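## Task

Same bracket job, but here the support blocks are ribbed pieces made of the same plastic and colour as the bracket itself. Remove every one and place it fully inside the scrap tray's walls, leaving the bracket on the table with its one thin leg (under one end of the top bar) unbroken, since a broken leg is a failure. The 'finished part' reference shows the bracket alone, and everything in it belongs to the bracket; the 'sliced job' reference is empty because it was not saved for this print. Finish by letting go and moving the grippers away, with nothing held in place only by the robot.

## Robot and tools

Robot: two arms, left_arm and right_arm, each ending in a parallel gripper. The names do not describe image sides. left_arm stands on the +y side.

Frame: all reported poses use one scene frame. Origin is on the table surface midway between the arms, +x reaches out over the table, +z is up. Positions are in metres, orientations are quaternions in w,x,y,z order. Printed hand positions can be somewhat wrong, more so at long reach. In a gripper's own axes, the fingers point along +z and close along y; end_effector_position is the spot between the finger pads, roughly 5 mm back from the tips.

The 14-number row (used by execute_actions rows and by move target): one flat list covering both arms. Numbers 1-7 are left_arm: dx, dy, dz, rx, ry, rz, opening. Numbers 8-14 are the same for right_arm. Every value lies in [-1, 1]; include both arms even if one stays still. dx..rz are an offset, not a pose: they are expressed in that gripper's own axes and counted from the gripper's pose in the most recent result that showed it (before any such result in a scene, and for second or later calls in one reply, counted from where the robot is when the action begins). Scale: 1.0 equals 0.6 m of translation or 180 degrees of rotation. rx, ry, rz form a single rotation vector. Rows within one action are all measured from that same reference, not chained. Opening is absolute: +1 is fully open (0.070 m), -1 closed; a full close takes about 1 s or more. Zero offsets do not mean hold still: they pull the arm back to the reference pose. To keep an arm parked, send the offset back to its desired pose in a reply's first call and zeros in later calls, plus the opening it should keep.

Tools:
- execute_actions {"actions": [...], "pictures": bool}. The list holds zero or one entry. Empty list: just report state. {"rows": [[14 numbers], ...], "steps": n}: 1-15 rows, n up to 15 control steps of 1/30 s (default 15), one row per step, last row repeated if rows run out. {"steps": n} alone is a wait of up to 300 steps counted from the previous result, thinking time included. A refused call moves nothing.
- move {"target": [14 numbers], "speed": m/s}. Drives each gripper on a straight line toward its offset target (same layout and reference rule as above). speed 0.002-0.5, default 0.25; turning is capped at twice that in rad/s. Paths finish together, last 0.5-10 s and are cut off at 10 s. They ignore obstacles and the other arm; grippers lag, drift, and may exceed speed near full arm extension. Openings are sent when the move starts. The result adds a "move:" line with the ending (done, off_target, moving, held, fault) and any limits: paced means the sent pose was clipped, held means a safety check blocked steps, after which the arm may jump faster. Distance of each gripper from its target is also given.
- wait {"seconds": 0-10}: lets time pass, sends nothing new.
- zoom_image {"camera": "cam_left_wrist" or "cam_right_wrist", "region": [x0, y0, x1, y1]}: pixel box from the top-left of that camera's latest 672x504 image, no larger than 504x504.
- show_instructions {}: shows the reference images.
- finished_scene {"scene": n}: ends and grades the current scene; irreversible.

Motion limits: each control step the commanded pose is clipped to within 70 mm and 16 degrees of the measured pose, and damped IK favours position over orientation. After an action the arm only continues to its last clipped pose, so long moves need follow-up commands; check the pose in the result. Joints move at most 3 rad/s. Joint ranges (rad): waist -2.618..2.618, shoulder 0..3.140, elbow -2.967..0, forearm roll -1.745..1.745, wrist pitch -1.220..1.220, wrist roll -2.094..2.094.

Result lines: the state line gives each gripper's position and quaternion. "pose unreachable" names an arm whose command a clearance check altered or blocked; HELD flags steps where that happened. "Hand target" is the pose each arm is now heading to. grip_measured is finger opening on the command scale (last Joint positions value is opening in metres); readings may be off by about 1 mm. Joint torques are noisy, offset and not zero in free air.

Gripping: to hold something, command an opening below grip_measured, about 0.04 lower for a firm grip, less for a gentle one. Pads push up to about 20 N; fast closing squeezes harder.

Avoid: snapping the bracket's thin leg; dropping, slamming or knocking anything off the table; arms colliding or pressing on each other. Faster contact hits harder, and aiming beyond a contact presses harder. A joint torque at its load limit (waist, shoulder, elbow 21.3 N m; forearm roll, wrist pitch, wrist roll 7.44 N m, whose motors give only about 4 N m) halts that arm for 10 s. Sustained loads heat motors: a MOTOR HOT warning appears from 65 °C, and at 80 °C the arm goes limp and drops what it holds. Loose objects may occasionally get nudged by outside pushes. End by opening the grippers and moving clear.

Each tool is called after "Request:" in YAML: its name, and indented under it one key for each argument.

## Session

Request:
show_instructions:

Request:
execute_actions:
  actions: []

Reference images for this scene: finished part, sliced job.

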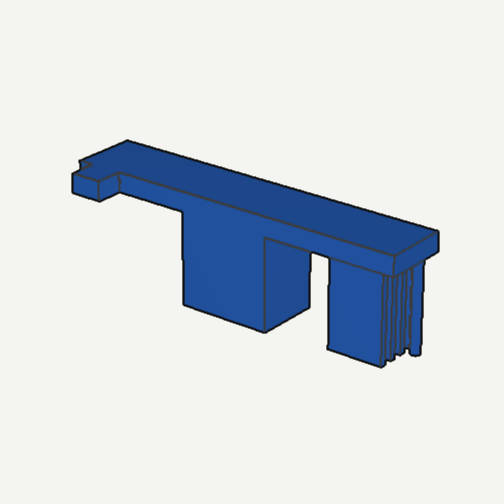

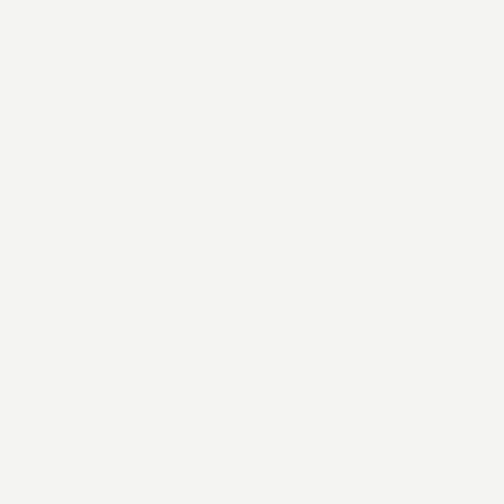

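Scene clock: 0.00 s of 8100.00 s.
left_arm: end_effector_position=(+0.4047, -0.1203, +0.1924) grip_measured=+1.00 end_effector_quat_wxyz=(+0.254, +0.193, +0.886, -0.338) | right_arm: end_effector_position=(+0.3713, -0.5891, +0.2148) grip_measured=+1.00 end_effector_quat_wxyz=(+0.383, +0.458, +0.756, +0.271)
Joint positions: left_arm=[-0.466  2.252 -2.145 -0.53   0.817  0.008  0.07 ] | right_arm=[-1.039  1.824 -1.459  1.027  0.907 -0.302  0.07 ]
Joint torques (N m, as the arm reports them, + toward a larger angle): no reading
Motor temperatures (°C, as the motors report them): left_arm=[26 26 27 31 28 27] | right_arm=[26 30 28 26 28 29]
Hand target (left_arm): +0.405, -0.120, +0.192; +0.254, +0.193, +0.886, -0.338
Hand target (right_arm): +0.371, -0.589, +0.215; +0.383, +0.458, +0.756, +0.271

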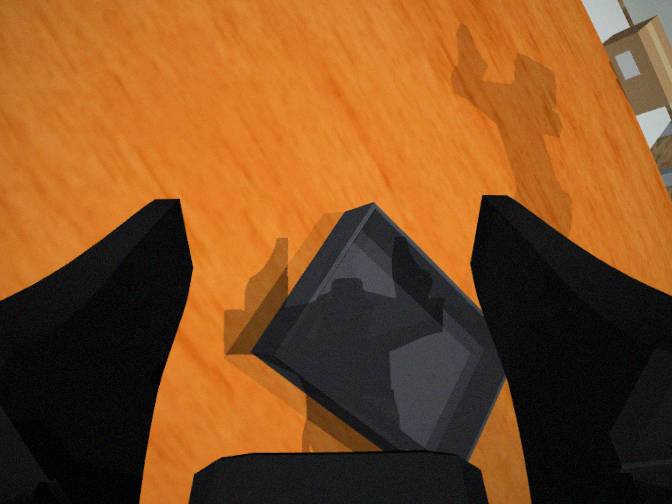

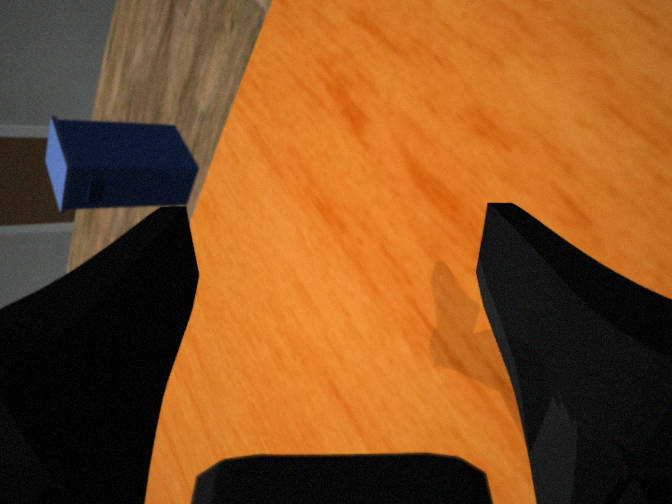

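Request:
move:
  target: [0.198,0.017,-0.342,-0.118,0.044,0.119,1,0.468,0.153,-0.068,0.082,0.093,-0.349,1]
  speed: 0.35

Scene clock: 3.63 s of 8100.00 s.
left_arm: end_effector_position=(+0.2480, +0.0503, +0.2475) grip_measured=+1.00 end_effector_quat_wxyz=(+0.280, +0.325, +0.898, -0.102) | right_arm: end_effector_position=(+0.3007, -0.2972, +0.2200) grip_measured=+1.00 end_effector_quat_wxyz=(+0.304, +0.002, +0.953, +0.011)
Joint positions: left_arm=[-0.589  1.455 -1.368  0.045  0.968 -0.081  0.07 ] | right_arm=[-0.033  1.296 -1.103 -0.07   0.851  0.16   0.07 ]
Joint torques (N m, as the arm reports them, + toward a larger angle): left_arm=[ 0.5  -3.41 -3.85 -0.22 -0.87  0.06] | right_arm=[ 0.6  -2.3  -7.09  0.16 -0.33 -0.15]
Motor temperatures (°C, as the motors report them): left_arm=[26 26 27 31 28 27] | right_arm=[26 30 28 26 28 29]
Hand target (left_arm): +0.248, +0.050, +0.248; +0.280, +0.324, +0.898, -0.102
Hand target (right_arm): +0.301, -0.297, +0.220; +0.304, +0.002, +0.953, +0.011
Off the commanded pose (left_arm): 0.003 m, 0 deg.
Off the commanded pose (right_arm): 0.006 m, 1 deg.
move: off_target (right_arm)

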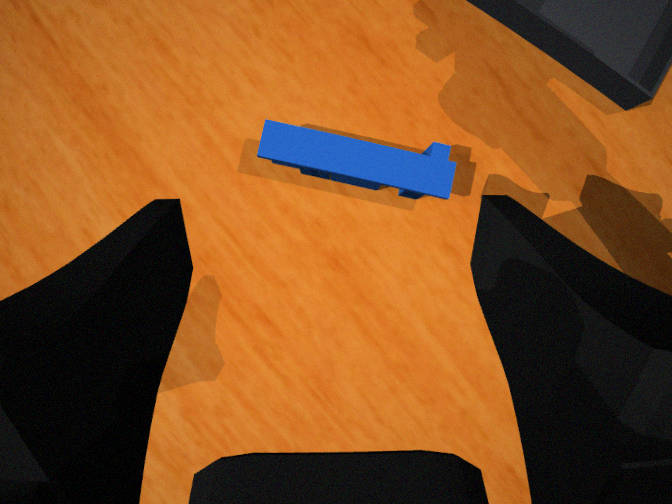

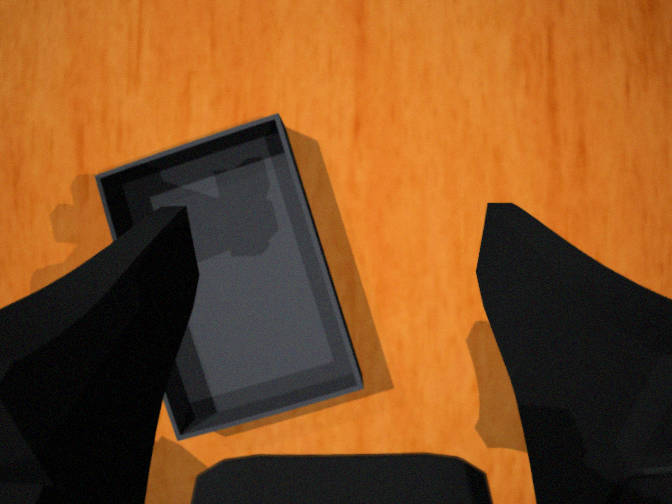

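Request:
move:
  target: [0.228,0.01,0.223,0.058,-0.184,0.047,1,0,0,0,0,0,0,1]
  speed: 0.15

Request:
move:
  target: [0,0,-0.05,0,0,0,1,0.143,0.49,0.177,-0.074,0.138,-0.191,0.4]

Scene clock: 8.37 s of 8100.00 s.
left_arm: end_effector_position=(+0.2220, +0.0731, +0.0589) grip_measured=+1.00 end_effector_quat_wxyz=(+0.500, +0.370, +0.742, -0.251) | right_arm: end_effector_position=(+0.3007, -0.2972, +0.2201) grip_measured=+1.00 end_effector_quat_wxyz=(+0.304, +0.002, +0.953, +0.011)
Joint positions: left_arm=[-0.313  1.802 -0.25   0.463 -1.091 -0.054  0.07 ] | right_arm=[-0.033  1.296 -1.104 -0.07   0.851  0.16   0.07 ]
Joint torques (N m, as the arm reports them, + toward a larger angle): left_arm=[-0.17 -4.09 -2.66 -0.27 -0.9   0.11] | right_arm=[ 1.87 -4.61 -7.09  0.   -0.25  0.29]
Motor temperatures (°C, as the motors report them): left_arm=[26 26 27 31 28 27] | right_arm=[26 30 29 26 28 29]
Hand target (left_arm): +0.222, +0.073, +0.059; +0.500, +0.370, +0.742, -0.251
Hand target (right_arm): +0.301, -0.297, +0.220; +0.304, +0.002, +0.953, +0.011
Off the commanded pose (left_arm): 0.005 m, 0 deg.
Off the commanded pose (right_arm): 0.000 m, 0 deg.
move: off_target (left_arm)

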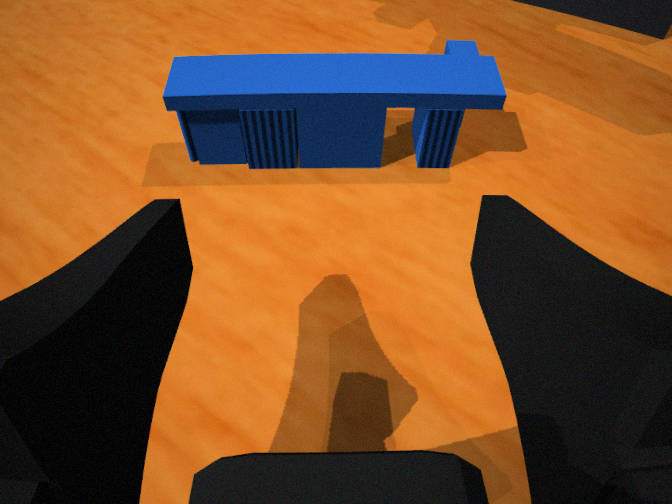

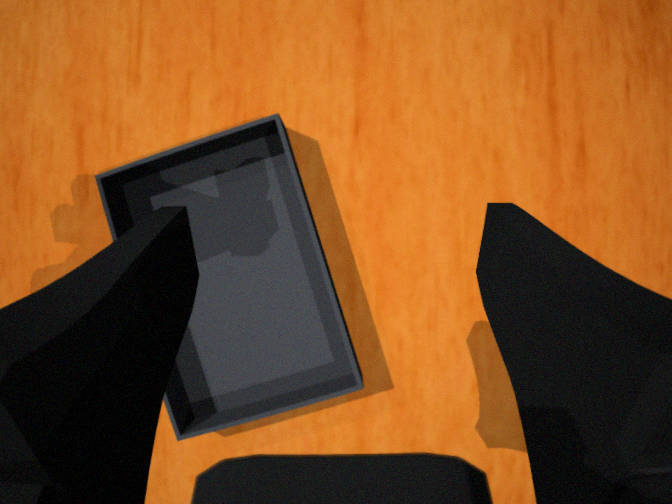

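Scene clock: 10.33 s of 8100.00 s.
left_arm: end_effector_position=(+0.2049, +0.0952, +0.0697) grip_measured=+1.00 end_effector_quat_wxyz=(+0.500, +0.370, +0.742, -0.251) | right_arm: end_effector_position=(+0.2890, +0.0021, +0.0889) grip_measured=+0.40 end_effector_quat_wxyz=(+0.081, -0.313, +0.945, +0.038)
Joint positions: left_arm=[-0.22   1.691 -0.16   0.566 -1.079 -0.078  0.07 ] | right_arm=[ 0.635  2.104 -1.772 -0.006  1.146  0.156  0.049]
Joint torques (N m, as the arm reports them, + toward a larger angle): left_arm=[ 0.26 -2.94 -1.02 -0.13 -0.83 -0.12] | right_arm=[  0.55 -11.29  -4.81   0.07  -0.13  -0.03]
Motor temperatures (°C, as the motors report them): left_arm=[26 26 27 31 28 27] | right_arm=[26 30 29 26 28 29]
Hand target (left_arm): +0.205, +0.095, +0.070; +0.500, +0.369, +0.742, -0.251
Hand target (right_arm): +0.289, +0.002, +0.089; +0.082, -0.313, +0.946, +0.038
Off the commanded pose (left_arm): 0.001 m, 0 deg.
Off the commanded pose (right_arm): 0.004 m, 1 deg.
move: off_target (right_arm)

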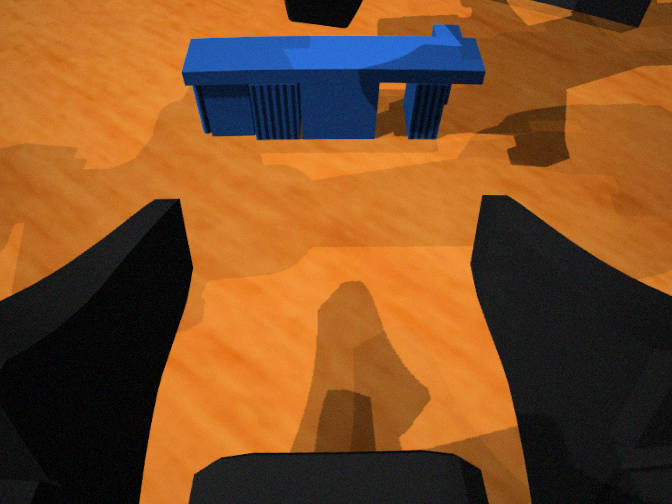

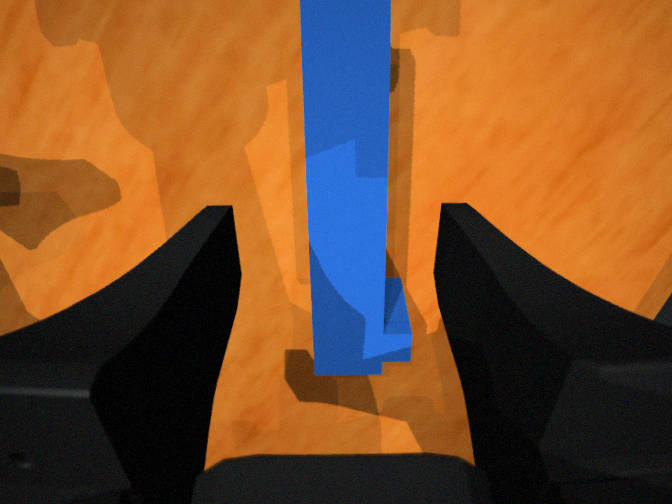

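Request:
move:
  target: [0,0,0,0,0,0,1,0.026,-0.007,0.094,0,0.055,0,0.4]
  speed: 0.1

Scene clock: 12.07 s of 8100.00 s.
left_arm: end_effector_position=(+0.2049, +0.0952, +0.0697) grip_measured=+1.00 end_effector_quat_wxyz=(+0.500, +0.370, +0.742, -0.251) | right_arm: end_effector_position=(+0.2861, -0.0043, +0.0291) grip_measured=+0.40 end_effector_quat_wxyz=(+0.002, -0.315, +0.949, +0.012)
Joint positions: left_arm=[-0.22   1.691 -0.16   0.566 -1.079 -0.078  0.07 ] | right_arm=[ 0.617  2.272 -1.845  0.022  1.217  0.127  0.049]
Joint torques (N m, as the arm reports them, + toward a larger angle): left_arm=[-0.09 -2.6  -1.35 -0.22 -0.88 -0.06] | right_arm=[  0.46 -12.2   -6.34   0.17   0.16  -0.04]
Motor temperatures (°C, as the motors report them): left_arm=[26 26 27 31 28 27] | right_arm=[26 30 29 26 28 29]
Hand target (left_arm): +0.205, +0.095, +0.070; +0.500, +0.370, +0.742, -0.251
Hand target (right_arm): +0.286, -0.004, +0.030; +0.002, -0.315, +0.949, +0.012
Off the commanded pose (left_arm): 0.000 m, 0 deg.
Off the commanded pose (right_arm): 0.002 m, 0 deg.
joint sent to its limit (right arm) — the command would take joint 5 (wrist pitch) past its upper limit, so that joint was sent only as far as its limit.
move: done

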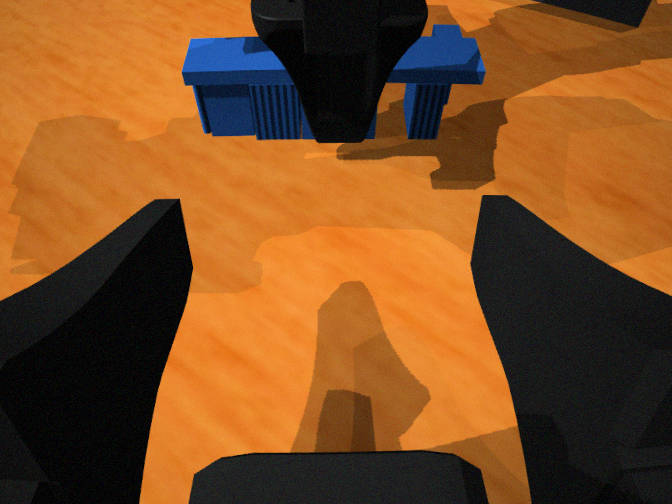

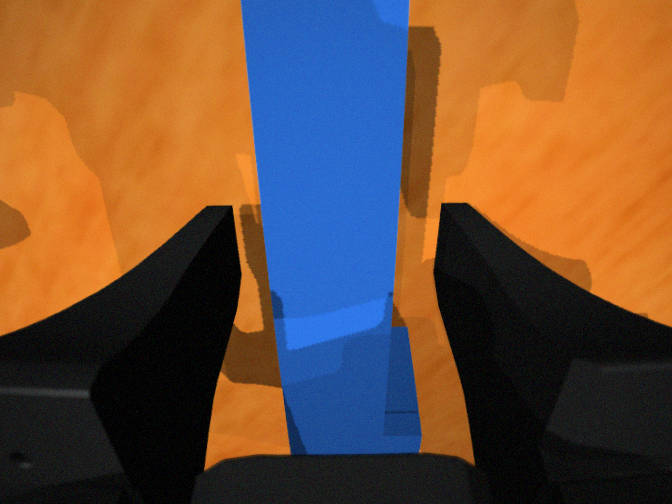

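Request:
move:
  target: [0,-0.15,0,0,0,0,1,0,0.002,-0.01,0,0,0,0.1]
  speed: 0.12

Request:
move:
  target: [0,0,0,0,0,0,1,0,0,0,0,0,0,-0.5]

Request:
move:
  target: [0.02,0,0.152,0,0,0,1,0.01,0,-0.018,0,0,0,-0.5]
  speed: 0.1

Scene clock: 14.47 s of 8100.00 s.
left_arm: end_effector_position=(+0.1346, +0.0422, +0.0702) grip_measured=+1.00 end_effector_quat_wxyz=(+0.501, +0.372, +0.741, -0.248) | right_arm: end_effector_position=(+0.2853, -0.0035, +0.0351) grip_measured=+0.10 end_effector_quat_wxyz=(+0.006, -0.315, +0.949, +0.014)
Joint positions: left_arm=[-0.978  1.661 -0.105 -0.237 -1.087  0.031  0.07 ] | right_arm=[ 0.619  2.256 -1.84   0.022  1.217  0.13   0.038]
Joint torques (N m, as the arm reports them, + toward a larger angle): left_arm=[ 0.4  -2.19 -2.57  0.08 -0.8   0.18] | right_arm=[  1.84 -11.7   -4.14   0.1    0.08   0.27]
Motor temperatures (°C, as the motors report them): left_arm=[26 26 27 31 28 27] | right_arm=[26 30 29 26 28 29]
Hand target (left_arm): +0.135, +0.042, +0.070; +0.501, +0.372, +0.741, -0.248
Hand target (right_arm): +0.285, -0.004, +0.035; +0.006, -0.315, +0.949, +0.014
Off the commanded pose (left_arm): 0.002 m, 1 deg.
Off the commanded pose (right_arm): 0.000 m, 1 deg.
joint sent to its limit (right arm) — the command would take joint 5 (wrist pitch) past its upper limit, so that joint was sent only as far as its limit.
move: done

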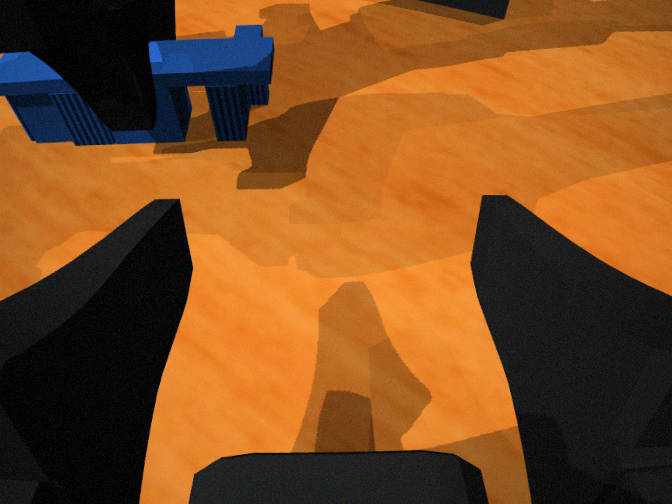

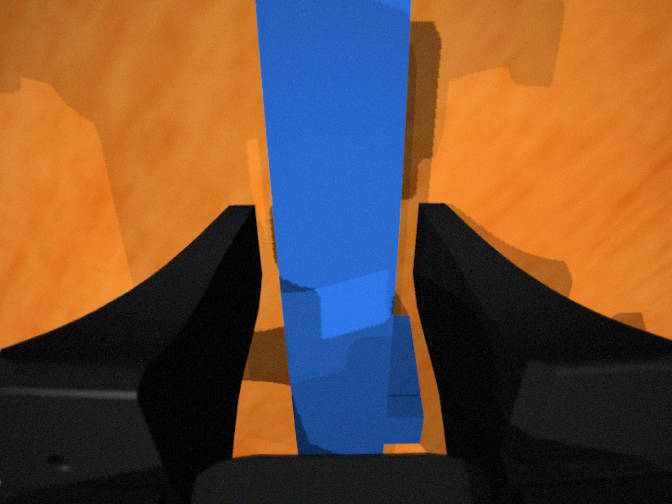

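Scene clock: 14.97 s of 8100.00 s.
left_arm: end_effector_position=(+0.1346, +0.0422, +0.0702) grip_measured=+1.00 end_effector_quat_wxyz=(+0.501, +0.372, +0.741, -0.248) | right_arm: end_effector_position=(+0.2853, -0.0035, +0.0351) grip_measured=-0.29 end_effector_quat_wxyz=(+0.006, -0.315, +0.949, +0.014)
Joint positions: left_arm=[-0.978  1.661 -0.105 -0.237 -1.087  0.031  0.07 ] | right_arm=[ 0.619  2.256 -1.839  0.022  1.217  0.13   0.025]
Joint torques (N m, as the arm reports them, + toward a larger angle): left_arm=[ 0.23 -2.29 -2.41  0.02 -0.85  0.21] | right_arm=[  1.84 -11.77  -4.23   0.09   0.07   0.28]
Motor temperatures (°C, as the motors report them): left_arm=[26 26 27 31 28 27] | right_arm=[26 30 29 26 28 29]
Hand target (left_arm): +0.135, +0.042, +0.070; +0.501, +0.372, +0.741, -0.248
Hand target (right_arm): +0.285, -0.003, +0.035; +0.006, -0.315, +0.949, +0.014
Off the commanded pose (left_arm): 0.000 m, 0 deg.
Off the commanded pose (right_arm): 0.000 m, 0 deg.
joint sent to its limit (right arm) — the command would take joint 5 (wrist pitch) past its upper limit, so that joint was sent only as far as its limit.
move: done

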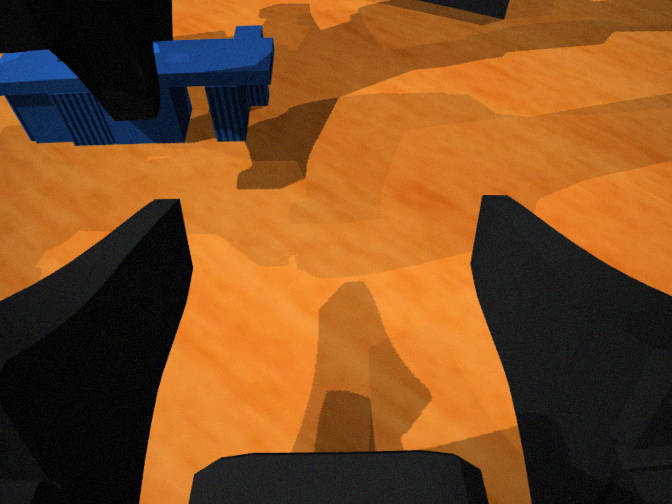

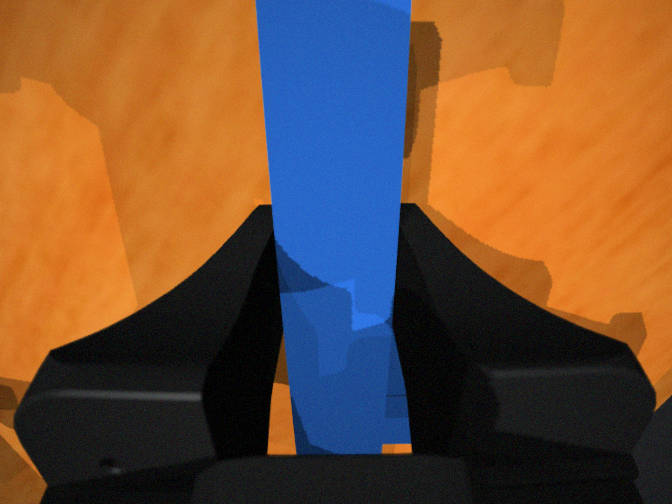

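Scene clock: 16.17 s of 8100.00 s.
left_arm: end_effector_position=(+0.1836, -0.0229, +0.0265) grip_measured=+1.00 end_effector_quat_wxyz=(+0.501, +0.371, +0.741, -0.249) | right_arm: end_effector_position=(+0.2804, -0.0074, +0.0459) grip_measured=-0.29 end_effector_quat_wxyz=(+0.010, -0.315, +0.949, +0.016)
Joint positions: left_arm=[-0.883  2.029 -0.41  -0.132 -1.148  0.009  0.07 ] | right_arm=[ 0.621  2.213 -1.805  0.022  1.217  0.131  0.025]
Joint torques (N m, as the arm reports them, + toward a larger angle): left_arm=[ 0.17 -5.27 -0.58  0.02 -0.83  0.01] | right_arm=[  1.86 -11.41  -4.65   0.09   0.03   0.28]
Motor temperatures (°C, as the motors report them): left_arm=[26 26 27 31 28 27] | right_arm=[26 30 29 26 28 29]
Hand target (left_arm): +0.183, -0.022, +0.026; +0.500, +0.372, +0.741, -0.248
Hand target (right_arm): +0.280, -0.007, +0.046; +0.010, -0.315, +0.949, +0.016
Off the commanded pose (left_arm): 0.002 m, 0 deg.
Off the commanded pose (right_arm): 0.000 m, 0 deg.
joint sent to its limit (right arm) — the command would take joint 5 (wrist pitch) past its upper limit, so that joint was sent only as far as its limit.
move: done

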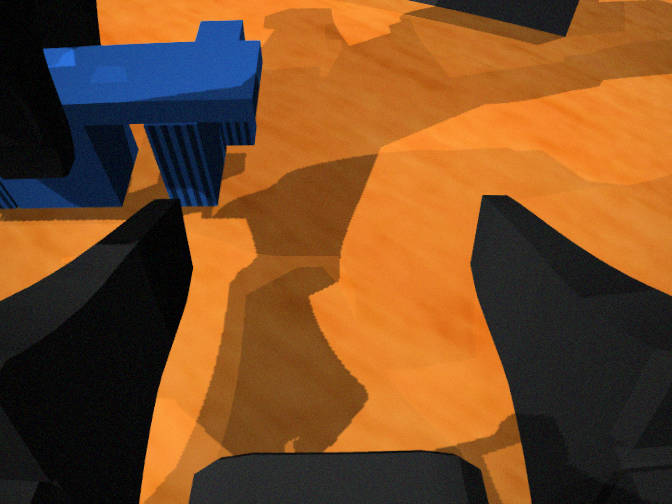

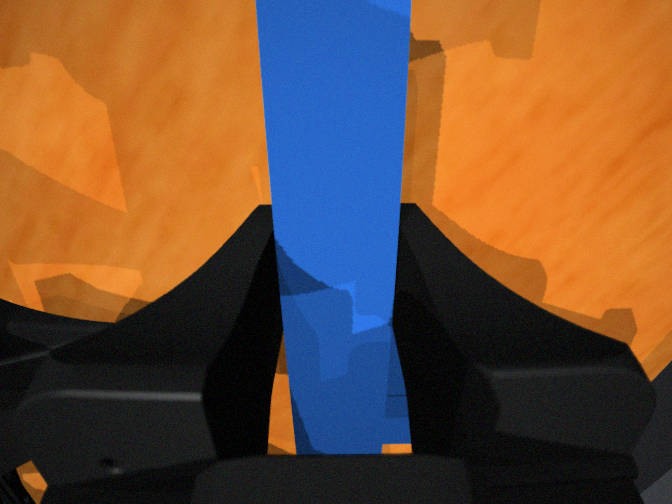

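Request:
move:
  target: [0.002,0.002,0.03,0,0,0,1,0,0,-0.007,0,0,0,-0.5]
  speed: 0.03

Scene clock: 17.70 s of 8100.00 s.
left_arm: end_effector_position=(+0.1946, -0.0354, +0.0188) grip_measured=+1.00 end_effector_quat_wxyz=(+0.501, +0.371, +0.741, -0.249) | right_arm: end_effector_position=(+0.2802, -0.0076, +0.0500) grip_measured=-0.29 end_effector_quat_wxyz=(+0.013, -0.315, +0.949, +0.018)
Joint positions: left_arm=[-0.866  2.079 -0.479 -0.116 -1.13   0.011  0.07 ] | right_arm=[ 0.621  2.202 -1.801  0.022  1.217  0.131  0.025]
Joint torques (N m, as the arm reports them, + toward a larger angle): left_arm=[ 0.4  -5.3  -1.83  0.06 -0.9   0.29] | right_arm=[  1.48 -11.83  -4.41   0.08   0.     0.25]
Motor temperatures (°C, as the motors report them): left_arm=[26 26 27 31 29 27] | right_arm=[26 30 29 26 28 29]
Hand target (left_arm): +0.194, -0.035, +0.019; +0.501, +0.371, +0.741, -0.249
Hand target (right_arm): +0.280, -0.008, +0.050; +0.013, -0.315, +0.949, +0.018
Off the commanded pose (left_arm): 0.000 m, 0 deg.
Off the commanded pose (right_arm): 0.000 m, 0 deg.
joint sent to its limit (right arm) — the command would take joint 5 (wrist pitch) past its upper limit, so that joint was sent only as far as its limit.
move: done

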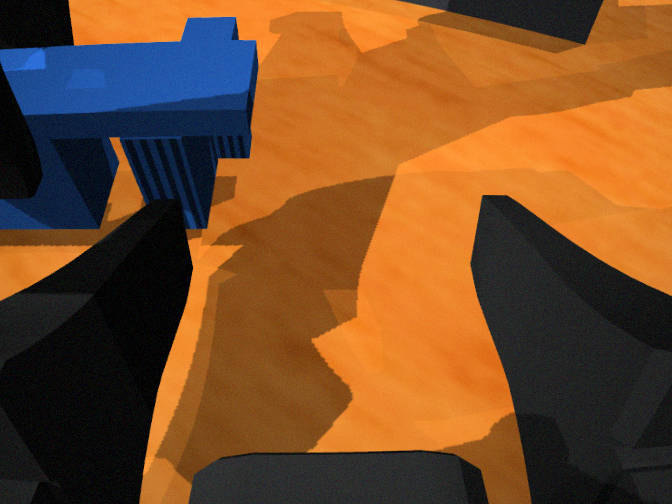

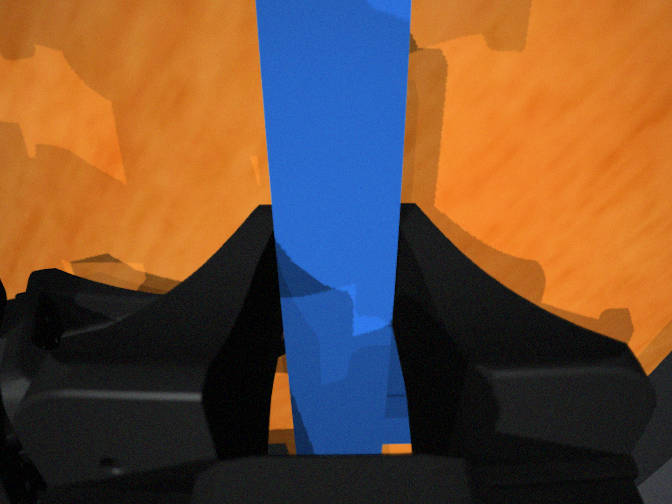

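Request:
move:
  target: [-0.001,0,0.013,0,0,0,1,0,0,0,0,0,0,-0.5]
  speed: 0.008

Scene clock: 19.27 s of 8100.00 s.
left_arm: end_effector_position=(+0.1989, -0.0408, +0.0159) grip_measured=+1.00 end_effector_quat_wxyz=(+0.500, +0.371, +0.742, -0.248) | right_arm: end_effector_position=(+0.2809, -0.0086, +0.0499) grip_measured=-0.29 end_effector_quat_wxyz=(+0.014, -0.315, +0.949, +0.017)
Joint positions: left_arm=[-0.862  2.096 -0.509 -0.113 -1.114  0.012  0.07 ] | right_arm=[ 0.619  2.202 -1.8    0.019  1.217  0.131  0.025]
Joint torques (N m, as the arm reports them, + toward a larger angle): left_arm=[ 0.5  -4.83 -4.16  0.33 -1.07  0.33] | right_arm=[  3.95 -11.74  -5.68   1.77  -0.02   0.25]
Motor temperatures (°C, as the motors report them): left_arm=[26 27 27 31 29 27] | right_arm=[26 30 29 26 28 29]
Hand target (left_arm): +0.199, -0.041, +0.017; +0.501, +0.371, +0.741, -0.249
Hand target (right_arm): +0.280, -0.008, +0.050; +0.013, -0.315, +0.949, +0.018
Off the commanded pose (left_arm): 0.001 m, 0 deg.
Off the commanded pose (right_arm): 0.001 m, 0 deg.
joint sent to its limit (right arm) — the command would take joint 5 (wrist pitch) past its upper limit, so that joint was sent only as far as its limit.
move: done

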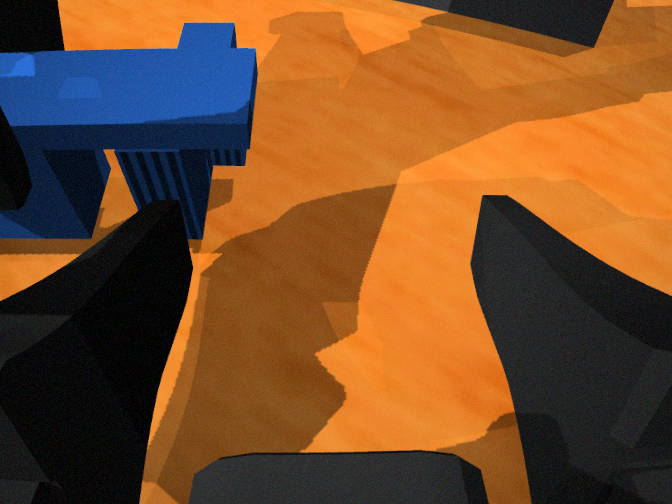

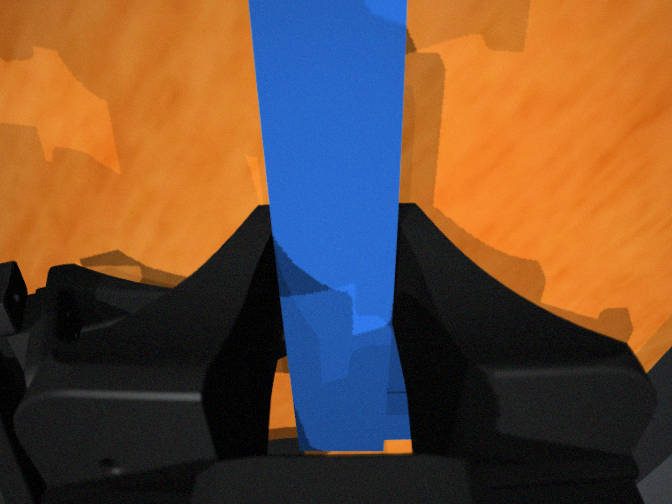

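Contact is too high on the block; back off, raise the bracket, push again.

Request:
move:
  target: [0.002,0,-0.008,0,0,0,1,0,0,-0.013,0,0,0,-0.5]
  speed: 0.02

Request:
move:
  target: [-0.004,0,0.012,0,0,0,1,0,0,0,0,0,0,-0.5]
  speed: 0.007

Scene clock: 20.80 s of 8100.00 s.
left_arm: end_effector_position=(+0.1961, -0.0375, +0.0170) grip_measured=+1.00 end_effector_quat_wxyz=(+0.501, +0.372, +0.741, -0.249) | right_arm: end_effector_position=(+0.2794, -0.0072, +0.0584) grip_measured=-0.29 end_effector_quat_wxyz=(+0.020, -0.315, +0.948, +0.022)
Joint positions: left_arm=[-0.865  2.089 -0.491 -0.115 -1.128  0.011  0.07 ] | right_arm=[ 0.622  2.18  -1.794  0.022  1.217  0.131  0.025]
Joint torques (N m, as the arm reports them, + toward a larger angle): left_arm=[-0.36 -5.77 -0.63 -0.24 -1.09 -0.18] | right_arm=[  0.29 -11.02  -4.45   0.03  -0.04   0.25]
Motor temperatures (°C, as the motors report them): left_arm=[26 27 27 31 29 27] | right_arm=[26 31 29 26 28 29]
Hand target (left_arm): +0.196, -0.037, +0.017; +0.500, +0.371, +0.742, -0.248
Hand target (right_arm): +0.281, -0.009, +0.058; +0.020, -0.315, +0.949, +0.020
Off the commanded pose (left_arm): 0.001 m, 0 deg.
Off the commanded pose (right_arm): 0.002 m, 1 deg.
joint sent to its limit (right arm) — the command would take joint 5 (wrist pitch) past its upper limit, so that joint was sent only as far as its limit.
move: done

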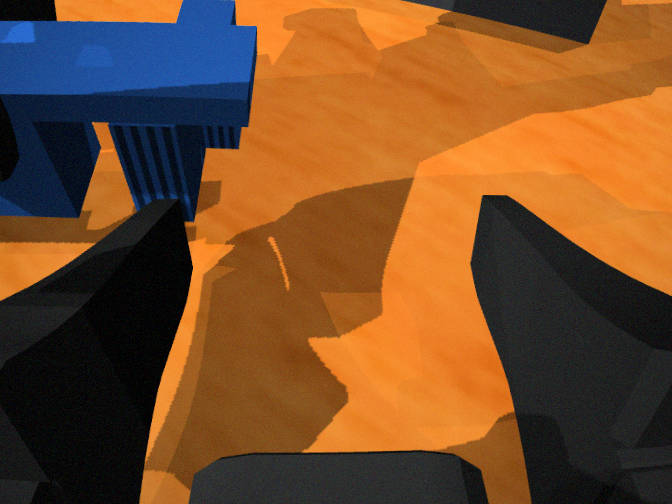

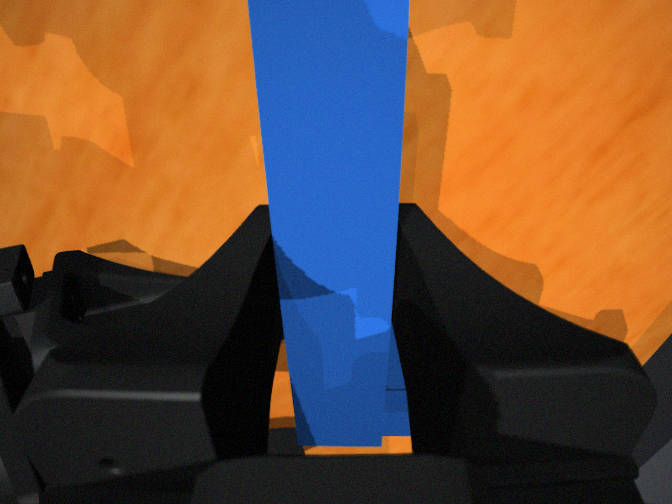

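Scene clock: 22.10 s of 8100.00 s.
left_arm: end_effector_position=(+0.2002, -0.0431, +0.0155) grip_measured=+1.00 end_effector_quat_wxyz=(+0.499, +0.372, +0.742, -0.248) | right_arm: end_effector_position=(+0.2802, -0.0081, +0.0584) grip_measured=-0.26 end_effector_quat_wxyz=(+0.020, -0.315, +0.949, +0.021)
Joint positions: left_arm=[-0.861  2.098 -0.52  -0.111 -1.102  0.013  0.07 ] | right_arm=[ 0.62   2.18  -1.794  0.021  1.217  0.131  0.026]
Joint torques (N m, as the arm reports them, + toward a larger angle): left_arm=[ 0.76 -6.23 -5.63  0.25 -1.93  0.51] | right_arm=[  6.42 -10.23  -6.     2.53  -0.05   0.43]
Motor temperatures (°C, as the motors report them): left_arm=[26 27 27 31 29 27] | right_arm=[26 31 29 26 28 29]
Hand target (left_arm): +0.201, -0.044, +0.017; +0.501, +0.372, +0.741, -0.249
Hand target (right_arm): +0.279, -0.007, +0.058; +0.020, -0.315, +0.948, +0.022
Off the commanded pose (left_arm): 0.001 m, 0 deg.
Off the commanded pose (right_arm): 0.001 m, 0 deg.
move: done

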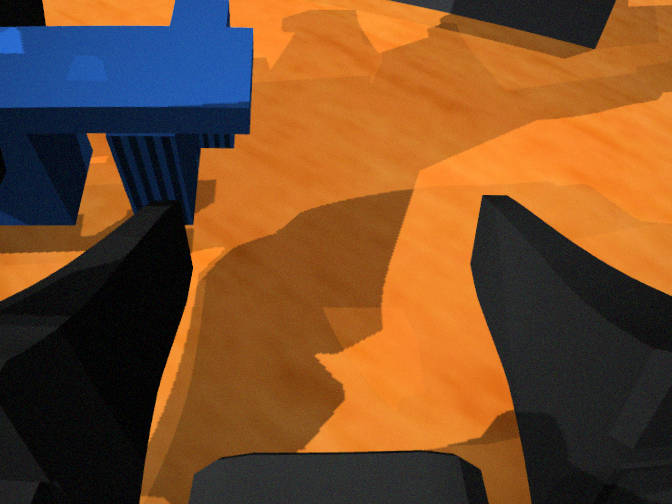

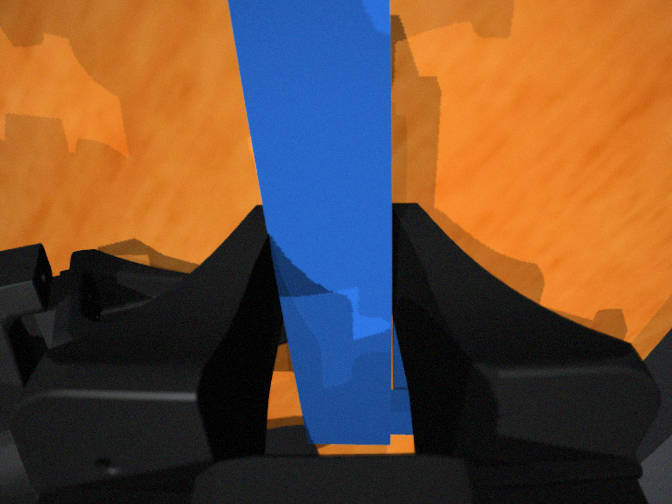

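Request:
move:
  target: [0.003,0,-0.013,0,0,0,1,0,0,0,0,0,0,-0.5]
  speed: 0.03

Request:
move:
  target: [0,-0.025,0,-0.05,0,-0.02,1,0,0,0,0,0,0,-0.5]
  speed: 0.08

Request:
move:
  target: [-0.016,0,0.04,0,0,0,1,0,0,0,0,0,0,-0.5]
  speed: 0.025

Scene clock: 25.27 s of 8100.00 s.
left_arm: end_effector_position=(+0.1952, -0.0366, +0.0166) grip_measured=+1.00 end_effector_quat_wxyz=(+0.499, +0.372, +0.742, -0.248) | right_arm: end_effector_position=(+0.2803, -0.0081, +0.0584) grip_measured=-0.29 end_effector_quat_wxyz=(+0.020, -0.315, +0.949, +0.021)
Joint positions: left_arm=[-0.866  2.086 -0.487 -0.115 -1.124  0.011  0.07 ] | right_arm=[ 0.62   2.18  -1.794  0.021  1.217  0.131  0.025]
Joint torques (N m, as the arm reports them, + toward a larger angle): left_arm=[-0.22 -5.8  -0.93 -0.21 -1.13 -0.17] | right_arm=[ 0.28 -9.93 -5.84  0.05 -0.04 -0.14]
Motor temperatures (°C, as the motors report them): left_arm=[26 27 27 31 29 27] | right_arm=[26 31 29 26 28 29]
Hand target (left_arm): +0.195, -0.037, +0.017; +0.499, +0.372, +0.742, -0.248
Hand target (right_arm): +0.280, -0.008, +0.058; +0.020, -0.315, +0.949, +0.021
Off the commanded pose (left_arm): 0.000 m, 0 deg.
Off the commanded pose (right_arm): 0.000 m, 0 deg.
joint sent to its limit (right arm) — the command would take joint 5 (wrist pitch) past its upper limit, so that joint was sent only as far as its limit.
move: done

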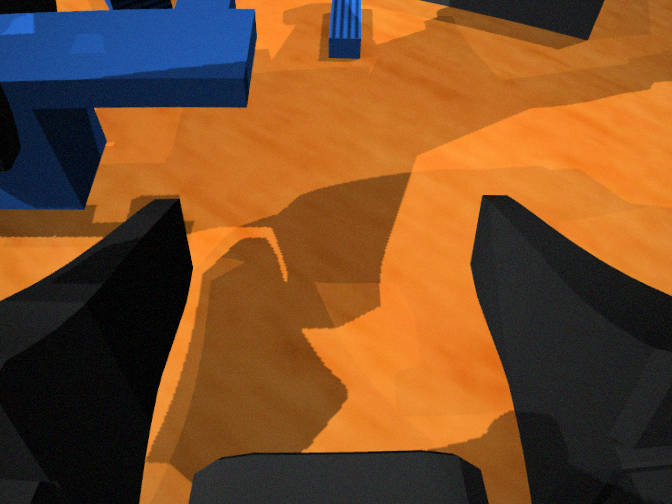

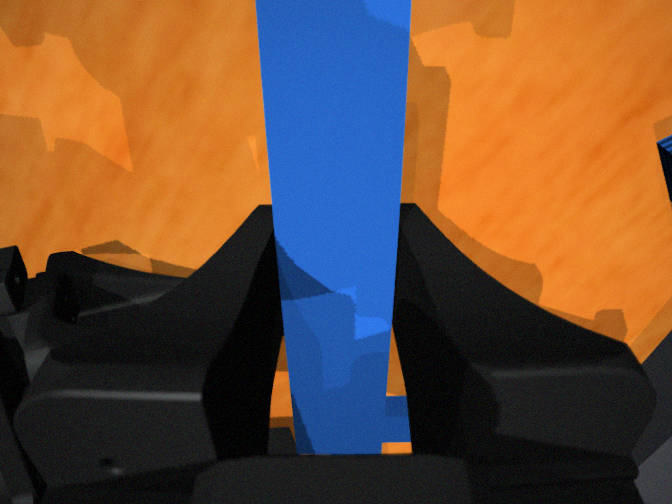

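Scene clock: 26.57 s of 8100.00 s.
left_arm: end_effector_position=(+0.1838, -0.0459, +0.0169) grip_measured=+1.00 end_effector_quat_wxyz=(+0.519, +0.309, +0.771, -0.204) | right_arm: end_effector_position=(+0.2803, -0.0081, +0.0584) grip_measured=-0.29 end_effector_quat_wxyz=(+0.020, -0.315, +0.949, +0.021)
Joint positions: left_arm=[-1.085  2.096 -0.546 -0.525 -1.089  0.064  0.07 ] | right_arm=[ 0.62   2.18  -1.794  0.021  1.217  0.131  0.025]
Joint torques (N m, as the arm reports them, + toward a larger angle): left_arm=[ 0.63 -5.1  -2.14  0.13 -0.87  0.16] | right_arm=[ 0.33 -9.93 -6.01  0.05 -0.04 -0.14]
Motor temperatures (°C, as the motors report them): left_arm=[26 27 27 31 29 27] | right_arm=[26 31 29 26 28 29]
Hand target (left_arm): +0.184, -0.046, +0.017; +0.519, +0.309, +0.771, -0.204
Hand target (right_arm): +0.280, -0.008, +0.058; +0.020, -0.315, +0.949, +0.021
Off the commanded pose (left_arm): 0.001 m, 0 deg.
Off the commanded pose (right_arm): 0.000 m, 0 deg.
move: done

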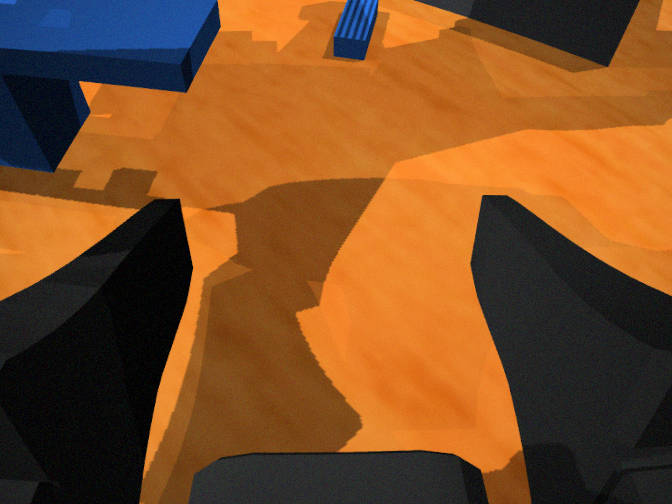

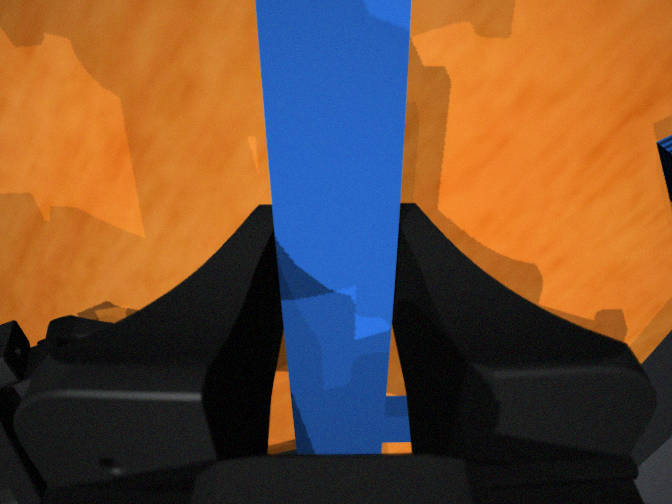

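Scene clock: 27.83 s of 8100.00 s.
left_arm: end_effector_position=(+0.2027, -0.0638, +0.0170) grip_measured=+1.00 end_effector_quat_wxyz=(+0.519, +0.309, +0.770, -0.205) | right_arm: end_effector_position=(+0.2803, -0.0081, +0.0584) grip_measured=-0.29 end_effector_quat_wxyz=(+0.020, -0.315, +0.949, +0.021)
Joint positions: left_arm=[-1.034  2.12  -0.642 -0.491 -1.022  0.098  0.07 ] | right_arm=[ 0.62   2.18  -1.794  0.021  1.217  0.131  0.025]
Joint torques (N m, as the arm reports them, + toward a larger angle): left_arm=[ 0.34 -5.55 -2.02  0.09 -0.95  0.23] | right_arm=[ 0.31 -9.92 -6.03  0.05 -0.04 -0.14]
Motor temperatures (°C, as the motors report them): left_arm=[26 27 27 31 29 27] | right_arm=[26 31 29 26 28 29]
Hand target (left_arm): +0.203, -0.064, +0.017; +0.519, +0.309, +0.771, -0.204
Hand target (right_arm): +0.280, -0.008, +0.058; +0.020, -0.315, +0.949, +0.021
Off the commanded pose (left_arm): 0.000 m, 0 deg.
Off the commanded pose (right_arm): 0.000 m, 0 deg.
move: done

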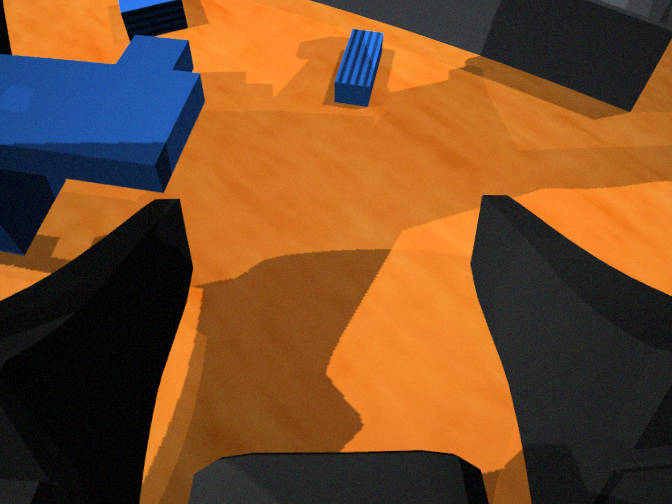

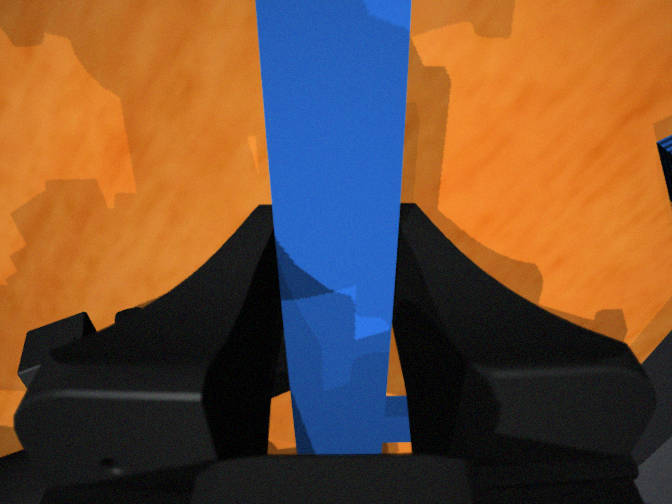

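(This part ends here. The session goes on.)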